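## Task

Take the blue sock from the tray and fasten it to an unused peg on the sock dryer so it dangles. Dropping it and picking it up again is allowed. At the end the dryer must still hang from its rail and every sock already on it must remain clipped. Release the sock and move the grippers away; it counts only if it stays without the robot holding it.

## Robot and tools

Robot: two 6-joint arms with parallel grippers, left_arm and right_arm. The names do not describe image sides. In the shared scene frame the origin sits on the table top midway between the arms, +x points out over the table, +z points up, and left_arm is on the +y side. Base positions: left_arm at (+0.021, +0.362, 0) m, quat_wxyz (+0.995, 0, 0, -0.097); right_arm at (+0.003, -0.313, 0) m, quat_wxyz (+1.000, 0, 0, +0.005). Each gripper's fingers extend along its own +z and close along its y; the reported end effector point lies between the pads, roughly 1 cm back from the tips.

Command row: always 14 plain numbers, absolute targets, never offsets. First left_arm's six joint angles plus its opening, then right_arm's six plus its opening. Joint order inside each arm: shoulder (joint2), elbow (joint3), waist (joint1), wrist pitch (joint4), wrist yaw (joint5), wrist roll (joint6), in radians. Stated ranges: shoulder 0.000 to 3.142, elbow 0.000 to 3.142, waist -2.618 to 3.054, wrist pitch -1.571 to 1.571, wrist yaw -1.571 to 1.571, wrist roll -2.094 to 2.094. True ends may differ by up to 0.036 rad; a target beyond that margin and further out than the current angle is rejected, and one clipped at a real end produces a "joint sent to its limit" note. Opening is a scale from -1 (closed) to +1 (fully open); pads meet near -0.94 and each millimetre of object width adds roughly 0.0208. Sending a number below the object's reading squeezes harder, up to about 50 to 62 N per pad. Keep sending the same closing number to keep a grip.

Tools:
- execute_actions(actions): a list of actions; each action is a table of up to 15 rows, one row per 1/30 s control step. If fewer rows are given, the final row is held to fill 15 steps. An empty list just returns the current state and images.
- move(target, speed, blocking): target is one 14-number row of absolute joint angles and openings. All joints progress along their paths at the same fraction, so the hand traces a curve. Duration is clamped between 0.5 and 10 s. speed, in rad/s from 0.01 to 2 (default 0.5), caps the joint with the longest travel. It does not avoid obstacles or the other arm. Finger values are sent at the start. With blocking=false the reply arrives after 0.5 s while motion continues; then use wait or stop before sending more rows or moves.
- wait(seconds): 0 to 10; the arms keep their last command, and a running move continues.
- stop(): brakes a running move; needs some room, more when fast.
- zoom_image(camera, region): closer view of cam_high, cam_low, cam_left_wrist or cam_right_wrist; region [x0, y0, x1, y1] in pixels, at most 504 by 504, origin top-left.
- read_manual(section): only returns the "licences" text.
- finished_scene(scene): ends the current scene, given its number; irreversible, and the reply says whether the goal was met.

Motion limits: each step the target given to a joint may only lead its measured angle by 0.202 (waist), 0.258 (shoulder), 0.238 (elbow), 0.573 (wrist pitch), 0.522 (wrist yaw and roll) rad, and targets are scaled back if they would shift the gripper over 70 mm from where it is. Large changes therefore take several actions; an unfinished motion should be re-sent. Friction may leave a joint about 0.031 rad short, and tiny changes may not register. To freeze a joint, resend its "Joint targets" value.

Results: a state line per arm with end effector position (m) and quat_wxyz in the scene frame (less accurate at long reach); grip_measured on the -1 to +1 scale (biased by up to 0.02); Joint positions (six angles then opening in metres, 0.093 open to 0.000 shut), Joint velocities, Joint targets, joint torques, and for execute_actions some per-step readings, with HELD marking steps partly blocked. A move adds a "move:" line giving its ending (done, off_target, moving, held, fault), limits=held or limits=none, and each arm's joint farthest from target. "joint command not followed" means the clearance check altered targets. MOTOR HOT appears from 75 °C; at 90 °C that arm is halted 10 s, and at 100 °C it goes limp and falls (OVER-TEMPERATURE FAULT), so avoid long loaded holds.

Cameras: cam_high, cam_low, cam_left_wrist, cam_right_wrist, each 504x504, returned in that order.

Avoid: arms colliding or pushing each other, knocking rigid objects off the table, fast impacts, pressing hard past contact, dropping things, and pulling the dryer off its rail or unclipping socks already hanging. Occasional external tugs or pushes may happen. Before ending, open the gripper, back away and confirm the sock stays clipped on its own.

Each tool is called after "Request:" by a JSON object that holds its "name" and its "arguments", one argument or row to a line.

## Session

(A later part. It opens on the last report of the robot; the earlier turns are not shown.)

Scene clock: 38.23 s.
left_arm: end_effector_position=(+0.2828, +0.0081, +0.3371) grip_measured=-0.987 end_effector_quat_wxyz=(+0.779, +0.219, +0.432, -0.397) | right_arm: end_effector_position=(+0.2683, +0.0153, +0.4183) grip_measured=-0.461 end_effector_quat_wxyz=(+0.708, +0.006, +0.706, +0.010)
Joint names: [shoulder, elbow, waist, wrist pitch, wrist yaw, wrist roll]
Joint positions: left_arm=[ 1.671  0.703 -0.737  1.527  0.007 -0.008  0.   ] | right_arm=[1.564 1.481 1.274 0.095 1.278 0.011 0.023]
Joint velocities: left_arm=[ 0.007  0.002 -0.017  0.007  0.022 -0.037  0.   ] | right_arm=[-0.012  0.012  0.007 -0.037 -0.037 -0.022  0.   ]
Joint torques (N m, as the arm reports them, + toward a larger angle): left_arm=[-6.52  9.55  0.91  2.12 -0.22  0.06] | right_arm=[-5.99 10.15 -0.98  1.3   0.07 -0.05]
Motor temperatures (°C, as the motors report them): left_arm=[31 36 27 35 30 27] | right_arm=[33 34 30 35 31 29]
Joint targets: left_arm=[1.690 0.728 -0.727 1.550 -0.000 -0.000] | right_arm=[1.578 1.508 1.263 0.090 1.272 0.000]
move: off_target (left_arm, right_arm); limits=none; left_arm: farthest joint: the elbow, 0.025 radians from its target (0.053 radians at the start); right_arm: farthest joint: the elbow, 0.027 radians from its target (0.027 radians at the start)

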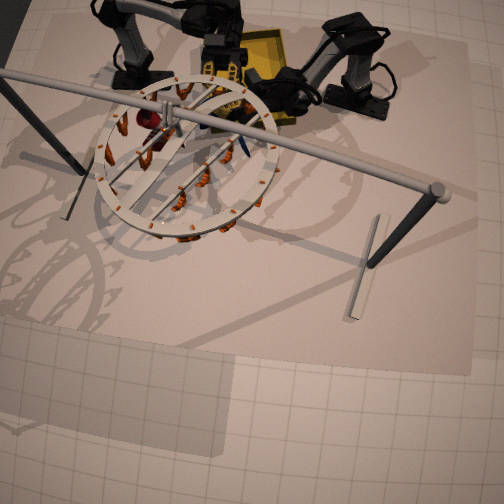

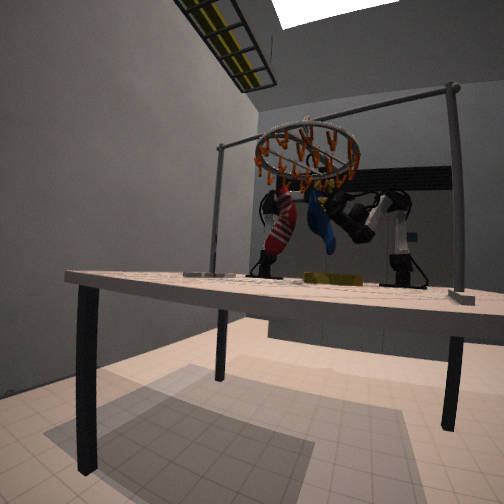

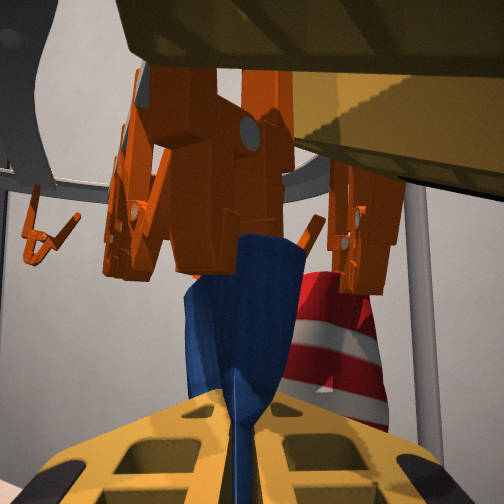

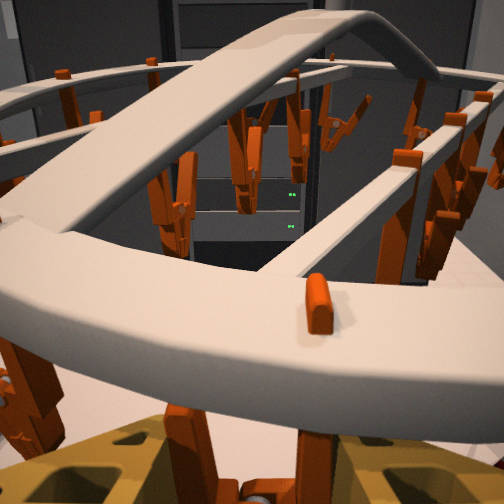

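Request:
{"name": "move", "arguments": {
  "target": [1.69,0.748,-0.727,1.55,0,0,-1, 1.578,1.508,1.263,0.09,1.272,0,-0.48],
  "speed": 0.03
}}

Request:
{"name": "execute_actions", "arguments": {
  "actions": [
    [[1.69,0.748,-0.727,1.55,0,0,-1, 1.578,1.508,1.263,0.09,1.272,0,-0.25]],
    [[1.69,0.748,-0.727,1.55,0,0,-1, 1.578,1.508,1.263,0.09,1.272,0,-0.1]],
    [[1.69,0.748,-0.727,1.55,0,0,-1, 1.578,1.508,1.263,0.09,1.272,0,0.1]],
    [[1.69,0.748,-0.727,1.55,0,0,-0.3, 1.578,1.508,1.263,0.09,1.272,0,0.1]]
  ]
}}

Request:
{"name": "move", "arguments": {
  "target": [1.2,0.16,-0.75,1.45,0,0,0.2, 1.578,1.508,1.263,0.09,1.272,0,0.35],
  "speed": 0.4
}}

Request:
{"name": "move", "arguments": {
  "target": [0.7,0.16,-0.75,0.9,0,0,0.2, 1.46,1.35,1.45,0.1,1.45,0,0.35],
  "speed": 0.25
}}

Request:
{"name": "move", "arguments": {
  "target": [0.7,0.16,-0.75,0.9,0,0,0.2, 0.7,0.9,1.5,-0.1,1.2,0,0.35],
  "speed": 0.6
}}

Scene clock: 40.20 s.
left_arm: end_effector_position=(+0.2832, +0.0076, +0.3453) grip_measured=-0.987 end_effector_quat_wxyz=(+0.784, +0.215, +0.424, -0.400) | right_arm: end_effector_position=(+0.2683, +0.0153, +0.4183) grip_measured=-0.461 end_effector_quat_wxyz=(+0.708, +0.006, +0.706, +0.010)
Joint names: [shoulder, elbow, waist, wrist pitch, wrist yaw, wrist roll]
Joint positions: left_arm=[ 1.671  0.723 -0.737  1.528  0.007 -0.008  0.   ] | right_arm=[1.564 1.481 1.274 0.095 1.278 0.011 0.023]
Joint velocities: left_arm=[-0.012  0.007 -0.007 -0.007 -0.022  0.051  0.   ] | right_arm=[ 0.007  0.012 -0.002  0.007  0.022  0.007 -0.   ]
Joint torques (N m, as the arm reports them, + toward a larger angle): left_arm=[-6.47  9.73  1.17  2.03 -0.13  0.04] | right_arm=[-5.92 10.12 -1.03  1.31  0.05 -0.05]
Motor temperatures (°C, as the motors report them): left_arm=[31 36 27 35 30 27] | right_arm=[33 34 30 35 31 29]
Joint targets: left_arm=[1.690 0.748 -0.727 1.550 0.000 0.000] | right_arm=[1.578 1.508 1.263 0.090 1.272 -0.000]
move: off_target (left_arm, right_arm); limits=none; left_arm: farthest joint: the elbow, 0.025 radians from its target (0.045 radians at the start); right_arm: farthest joint: the elbow, 0.027 radians from its target (0.027 radians at the start)

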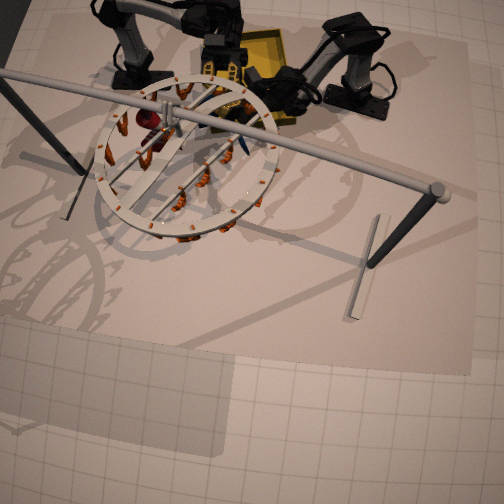

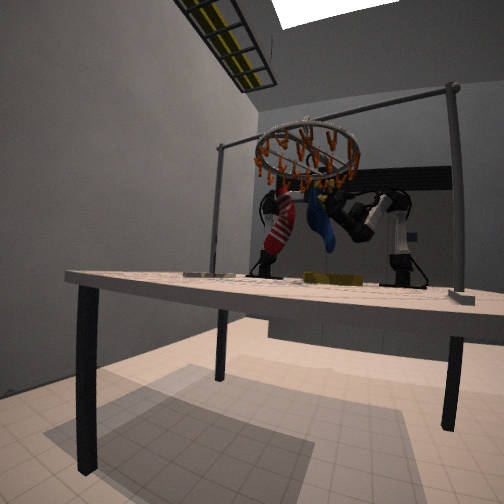

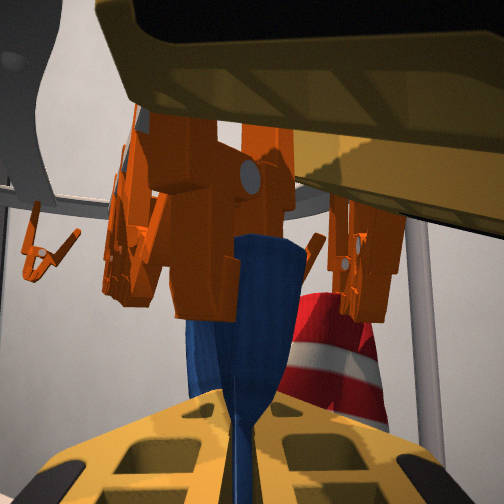

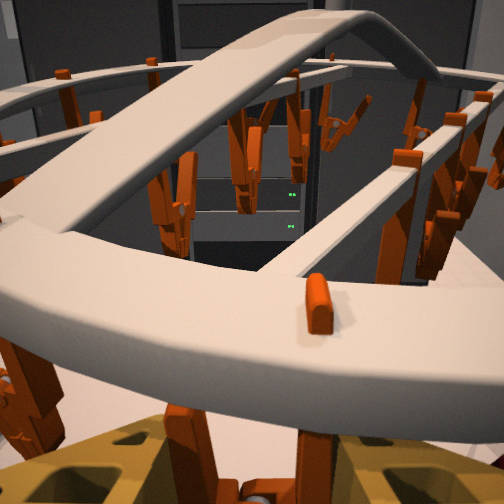

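Scene clock: 42.20 s.
left_arm: end_effector_position=(+0.2825, +0.0085, +0.3469) grip_measured=-0.301 end_effector_quat_wxyz=(+0.785, +0.213, +0.421, -0.401) | right_arm: end_effector_position=(+0.2689, +0.0148, +0.4181) grip_measured=+0.098 end_effector_quat_wxyz=(+0.708, +0.005, +0.706, +0.008)
Joint names: [shoulder, elbow, waist, wrist pitch, wrist yaw, wrist roll]
Joint positions: left_arm=[ 1.671  0.723 -0.737  1.536  0.007 -0.008  0.031] | right_arm=[1.564 1.481 1.272 0.093 1.278 0.009 0.05 ]
Joint velocities: left_arm=[-0.012  0.012 -0.002 -0.007 -0.066  0.037 -0.001] | right_arm=[ 0.012 -0.017 -0.002  0.066 -0.051 -0.022 -0.001]
Joint torques (N m, as the arm reports them, + toward a larger angle): left_arm=[-6.56  9.81  1.05  1.96 -0.23  0.09] | right_arm=[-5.86 10.04 -0.73  1.3   0.05 -0.03]
Motor temperatures (°C, as the motors report them): left_arm=[32 37 27 35 30 27] | right_arm=[33 35 30 36 31 29]
Joint targets: left_arm=[1.690 0.748 -0.727 1.550 0.000 -0.000] | right_arm=[1.578 1.508 1.263 0.090 1.272 0.000]
Step readings (joint positions; steps 1 to 15: 1st action; 16 to 30: 2nd action; 31 to 45: 3rd action; 46 to 60: 4th action):
0: left_arm=[1.671 0.723 -0.737 1.528 0.007 -0.008] | right_arm=[1.564 1.481 1.274 0.095 1.278 0.011]
1: left_arm=[1.671 0.723 -0.737 1.528 0.007 -0.008] | right_arm=[1.564 1.481 1.274 0.095 1.278 0.011]
2: left_arm=[1.671 0.723 -0.737 1.528 0.007 -0.008] | right_arm=[1.564 1.481 1.274 0.095 1.277 0.011]
4: left_arm=[1.671 0.723 -0.737 1.528 0.007 -0.008] | right_arm=[1.564 1.481 1.274 0.095 1.277 0.011]
8: left_arm=[1.671 0.723 -0.737 1.528 0.007 -0.008] | right_arm=[1.564 1.481 1.274 0.095 1.277 0.010]
15: left_arm=[1.671 0.723 -0.737 1.528 0.007 -0.008] | right_arm=[1.564 1.481 1.274 0.095 1.277 0.010]
16: left_arm=[1.671 0.723 -0.737 1.528 0.007 -0.008] | right_arm=[1.564 1.481 1.274 0.095 1.276 0.010]
17: left_arm=[1.671 0.723 -0.737 1.528 0.007 -0.008] | right_arm=[1.564 1.481 1.274 0.094 1.276 0.009]
19: left_arm=[1.671 0.723 -0.737 1.529 0.007 -0.008] | right_arm=[1.564 1.481 1.274 0.094 1.276 0.009]
23: left_arm=[1.671 0.723 -0.737 1.529 0.007 -0.008] | right_arm=[1.564 1.481 1.274 0.094 1.276 0.009]
30: left_arm=[1.671 0.723 -0.737 1.529 0.007 -0.008] | right_arm=[1.564 1.481 1.274 0.094 1.276 0.009]
31: left_arm=[1.671 0.723 -0.737 1.529 0.007 -0.008] | right_arm=[1.564 1.481 1.274 0.094 1.276 0.009]
32: left_arm=[1.671 0.723 -0.737 1.533 0.007 -0.008] | right_arm=[1.564 1.481 1.272 0.094 1.278 0.009]
34: left_arm=[1.671 0.723 -0.737 1.535 0.007 -0.008] | right_arm=[1.564 1.481 1.272 0.094 1.278 0.009]
38: left_arm=[1.671 0.723 -0.737 1.536 0.007 -0.008] | right_arm=[1.564 1.481 1.272 0.093 1.278 0.009]
45: left_arm=[1.671 0.723 -0.737 1.536 0.007 -0.008] | right_arm=[1.564 1.481 1.272 0.093 1.278 0.009]
46: left_arm=[1.671 0.723 -0.737 1.536 0.007 -0.008] | right_arm=[1.564 1.481 1.272 0.093 1.278 0.009]
47: left_arm=[1.671 0.723 -0.737 1.536 0.007 -0.008] | right_arm=[1.564 1.481 1.272 0.093 1.278 0.009]
49: left_arm=[1.671 0.723 -0.737 1.536 0.007 -0.008] | right_arm=[1.564 1.481 1.272 0.093 1.278 0.009]
53: left_arm=[1.671 0.723 -0.737 1.536 0.007 -0.008] | right_arm=[1.564 1.481 1.272 0.093 1.278 0.009]
60: Joint positions above

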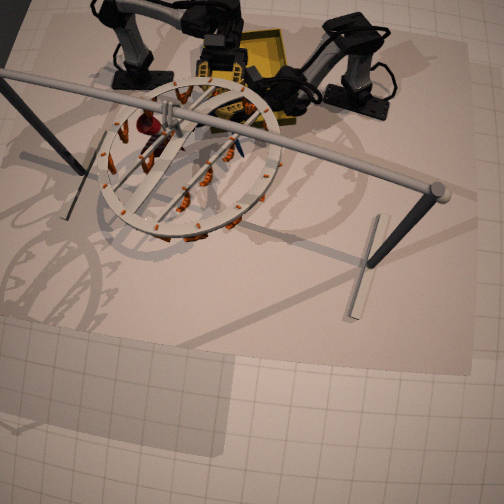

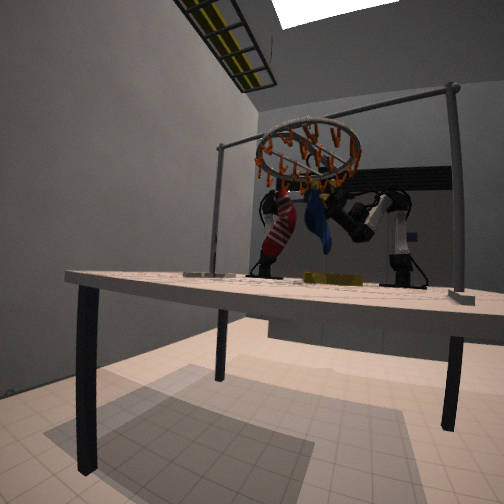

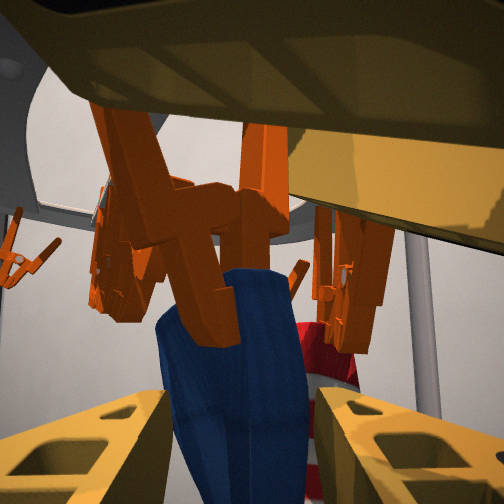

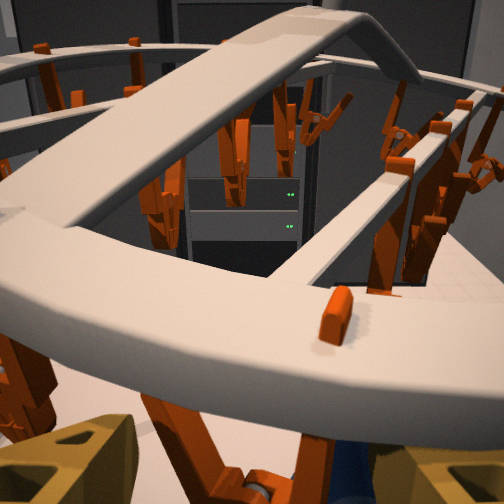

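Scene clock: 44.10 s.
left_arm: end_effector_position=(+0.2150, +0.0993, +0.2799) grip_measured=+0.199 end_effector_quat_wxyz=(+0.748, +0.245, +0.485, -0.382) | right_arm: end_effector_position=(+0.2696, +0.0133, +0.4181) grip_measured=+0.348 end_effector_quat_wxyz=(+0.708, +0.008, +0.706, +0.005)
Joint names: [shoulder, elbow, waist, wrist pitch, wrist yaw, wrist roll]
Joint positions: left_arm=[ 1.223  0.181 -0.737  1.465  0.007 -0.008  0.055] | right_arm=[1.564 1.481 1.27  0.093 1.284 0.009 0.062]
Joint velocities: left_arm=[-0.007  0.007  0.012 -0.022 -0.007 -0.022  0.   ] | right_arm=[-0.007  0.012 -0.007  0.037 -0.022 -0.022  0.   ]
Joint torques (N m, as the arm reports them, + toward a larger angle): left_arm=[-5.15  5.47 -1.12  1.93 -0.18  0.12] | right_arm=[-6.02 10.05 -0.77  1.31 -0.04  0.  ]
Motor temperatures (°C, as the motors report them): left_arm=[32 37 27 35 30 27] | right_arm=[33 35 30 36 31 29]
Joint targets: left_arm=[1.200 0.160 -0.750 1.450 0.000 0.000] | right_arm=[1.578 1.508 1.263 0.090 1.272 -0.000]
move: off_target (left_arm, right_arm); limits=none; left_arm: farthest joint: the shoulder, 0.023 radians from its target (0.471 radians at the start); right_arm: farthest joint: the elbow, 0.027 radians from its target (0.027 radians at the start)

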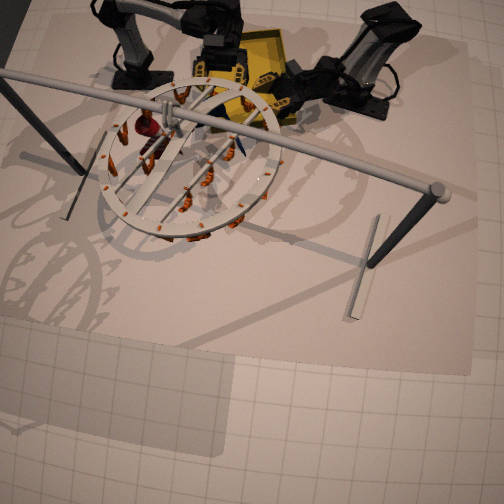

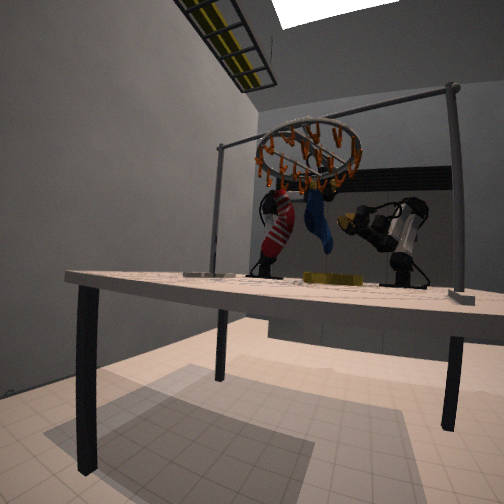

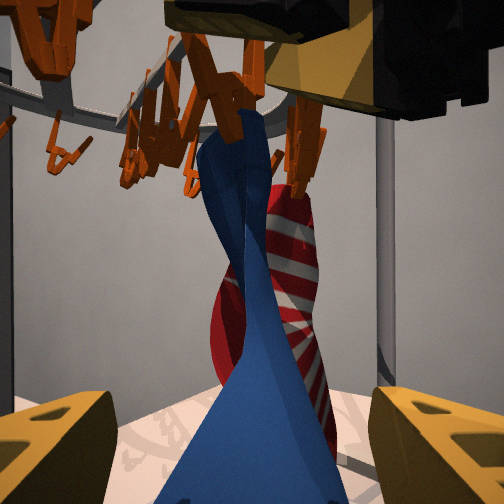

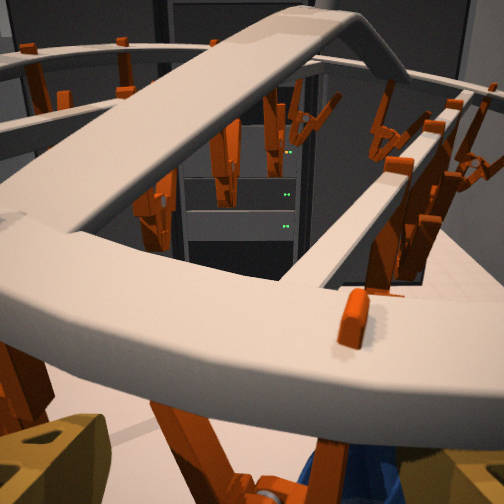

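Scene clock: 47.03 s.
left_arm: end_effector_position=(+0.1923, +0.1298, +0.3017) grip_measured=+0.199 end_effector_quat_wxyz=(+0.736, +0.254, +0.503, -0.376) | right_arm: end_effector_position=(+0.2106, +0.0063, +0.4082) grip_measured=+0.348 end_effector_quat_wxyz=(+0.706, -0.006, +0.708, +0.002)
Joint names: [shoulder, elbow, waist, wrist pitch, wrist yaw, wrist roll]
Joint positions: left_arm=[ 0.722  0.181 -0.737  0.915  0.007 -0.008  0.055] | right_arm=[1.48  1.372 1.439 0.093 1.439 0.009 0.062]
Joint velocities: left_arm=[-0.007 -0.002 -0.012  0.066 -0.139 -0.051  0.001] | right_arm=[ 0.002 -0.002 -0.007 -0.007  0.007 -0.022  0.001]
Joint torques (N m, as the arm reports them, + toward a larger angle): left_arm=[-2.49  7.01 -0.88  1.97 -0.16  0.08] | right_arm=[-7.51  6.22  0.71  1.34  0.22  0.  ]
Motor temperatures (°C, as the motors report them): left_arm=[32 37 27 35 30 27] | right_arm=[34 35 30 36 31 29]
Joint targets: left_arm=[0.700 0.160 -0.750 0.900 -0.000 -0.000] | right_arm=[1.460 1.350 1.450 0.100 1.450 0.000]
move: off_target (left_arm, right_arm); limits=none; left_arm: farthest joint: the shoulder, 0.022 radians from its target (0.523 radians at the start); right_arm: farthest joint: the elbow, 0.022 radians from its target (0.131 radians at the start)

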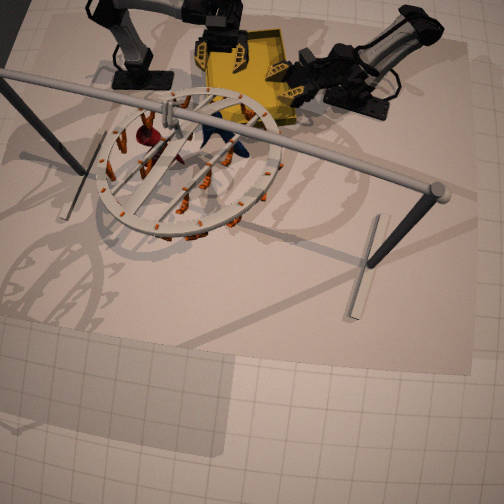

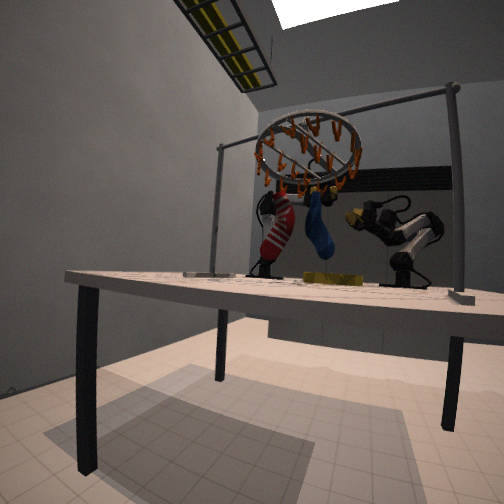

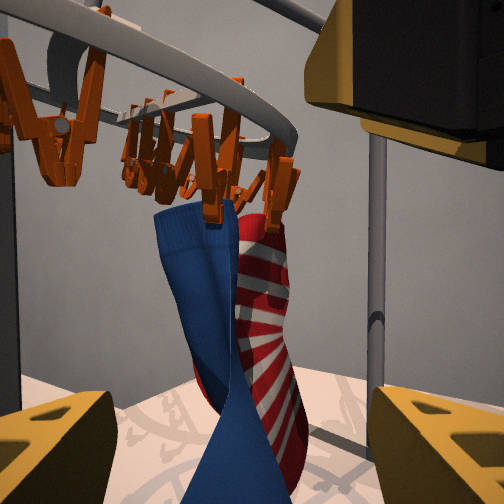

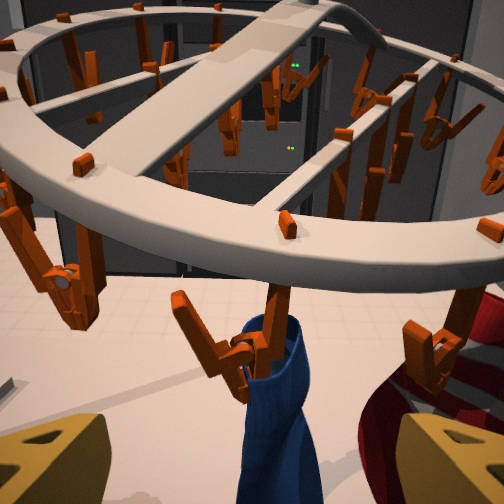

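Scene clock: 49.03 s.
left_arm: end_effector_position=(+0.1923, +0.1298, +0.3016) grip_measured=+0.199 end_effector_quat_wxyz=(+0.736, +0.254, +0.503, -0.376) | right_arm: end_effector_position=(+0.1736, -0.1463, +0.4123) grip_measured=+0.348 end_effector_quat_wxyz=(+0.707, -0.056, +0.690, +0.145)
Joint names: [shoulder, elbow, waist, wrist pitch, wrist yaw, wrist roll]
Joint positions: left_arm=[ 0.722  0.181 -0.737  0.915  0.007 -0.008  0.055] | right_arm=[ 0.711  0.924  1.488 -0.094  1.212  0.009  0.062]
Joint velocities: left_arm=[-0.002 -0.022 -0.002  0.051 -0.007 -0.037 -0.   ] | right_arm=[ 0.007  0.007  0.002  0.037 -0.037 -0.022 -0.   ]
Joint torques (N m, as the arm reports them, + toward a larger angle): left_arm=[-2.6   7.2  -0.96  2.02 -0.15  0.11] | right_arm=[-0.65  5.42  0.85  1.26 -0.03 -0.04]
Motor temperatures (°C, as the motors report them): left_arm=[32 37 27 35 30 27] | right_arm=[34 35 30 36 31 29]
Joint targets: left_arm=[0.700 0.160 -0.750 0.900 0.000 -0.000] | right_arm=[0.700 0.900 1.500 -0.100 1.200 -0.000]
move: off_target (left_arm, right_arm); limits=none; left_arm: farthest joint: the shoulder, 0.022 radians from its target (0.022 radians at the start); right_arm: farthest joint: the elbow, 0.024 radians from its target (0.472 radians at the start)

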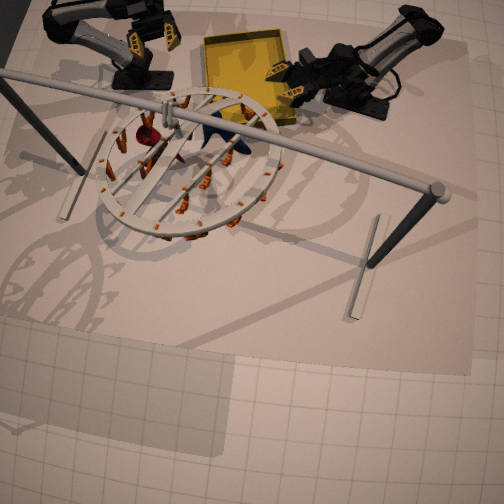

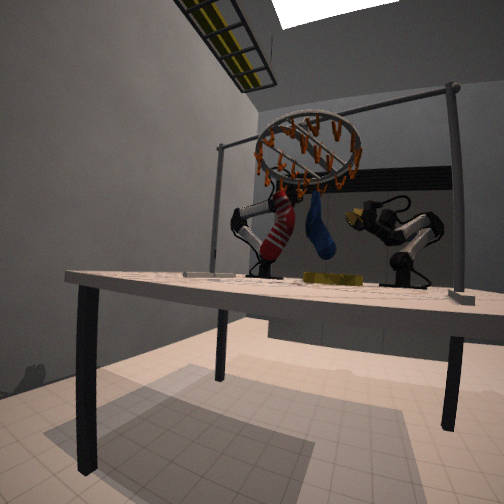

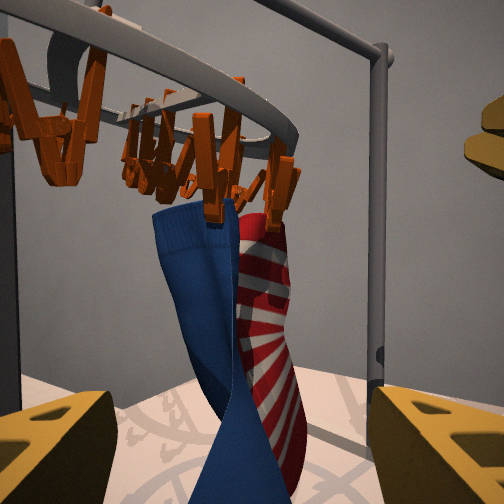

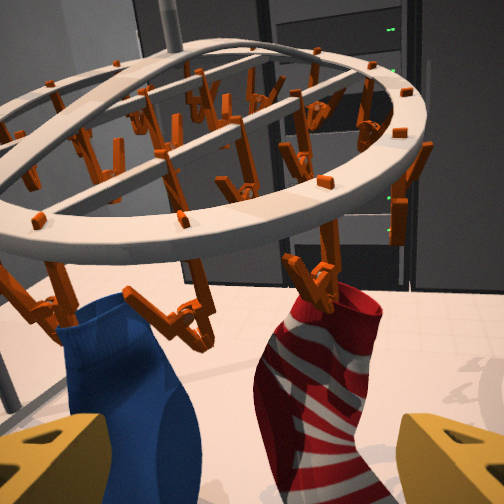

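Request:
{"name": "finished_scene", "arguments": {
  "scene": 2
}}

The scene is finished: the task was done.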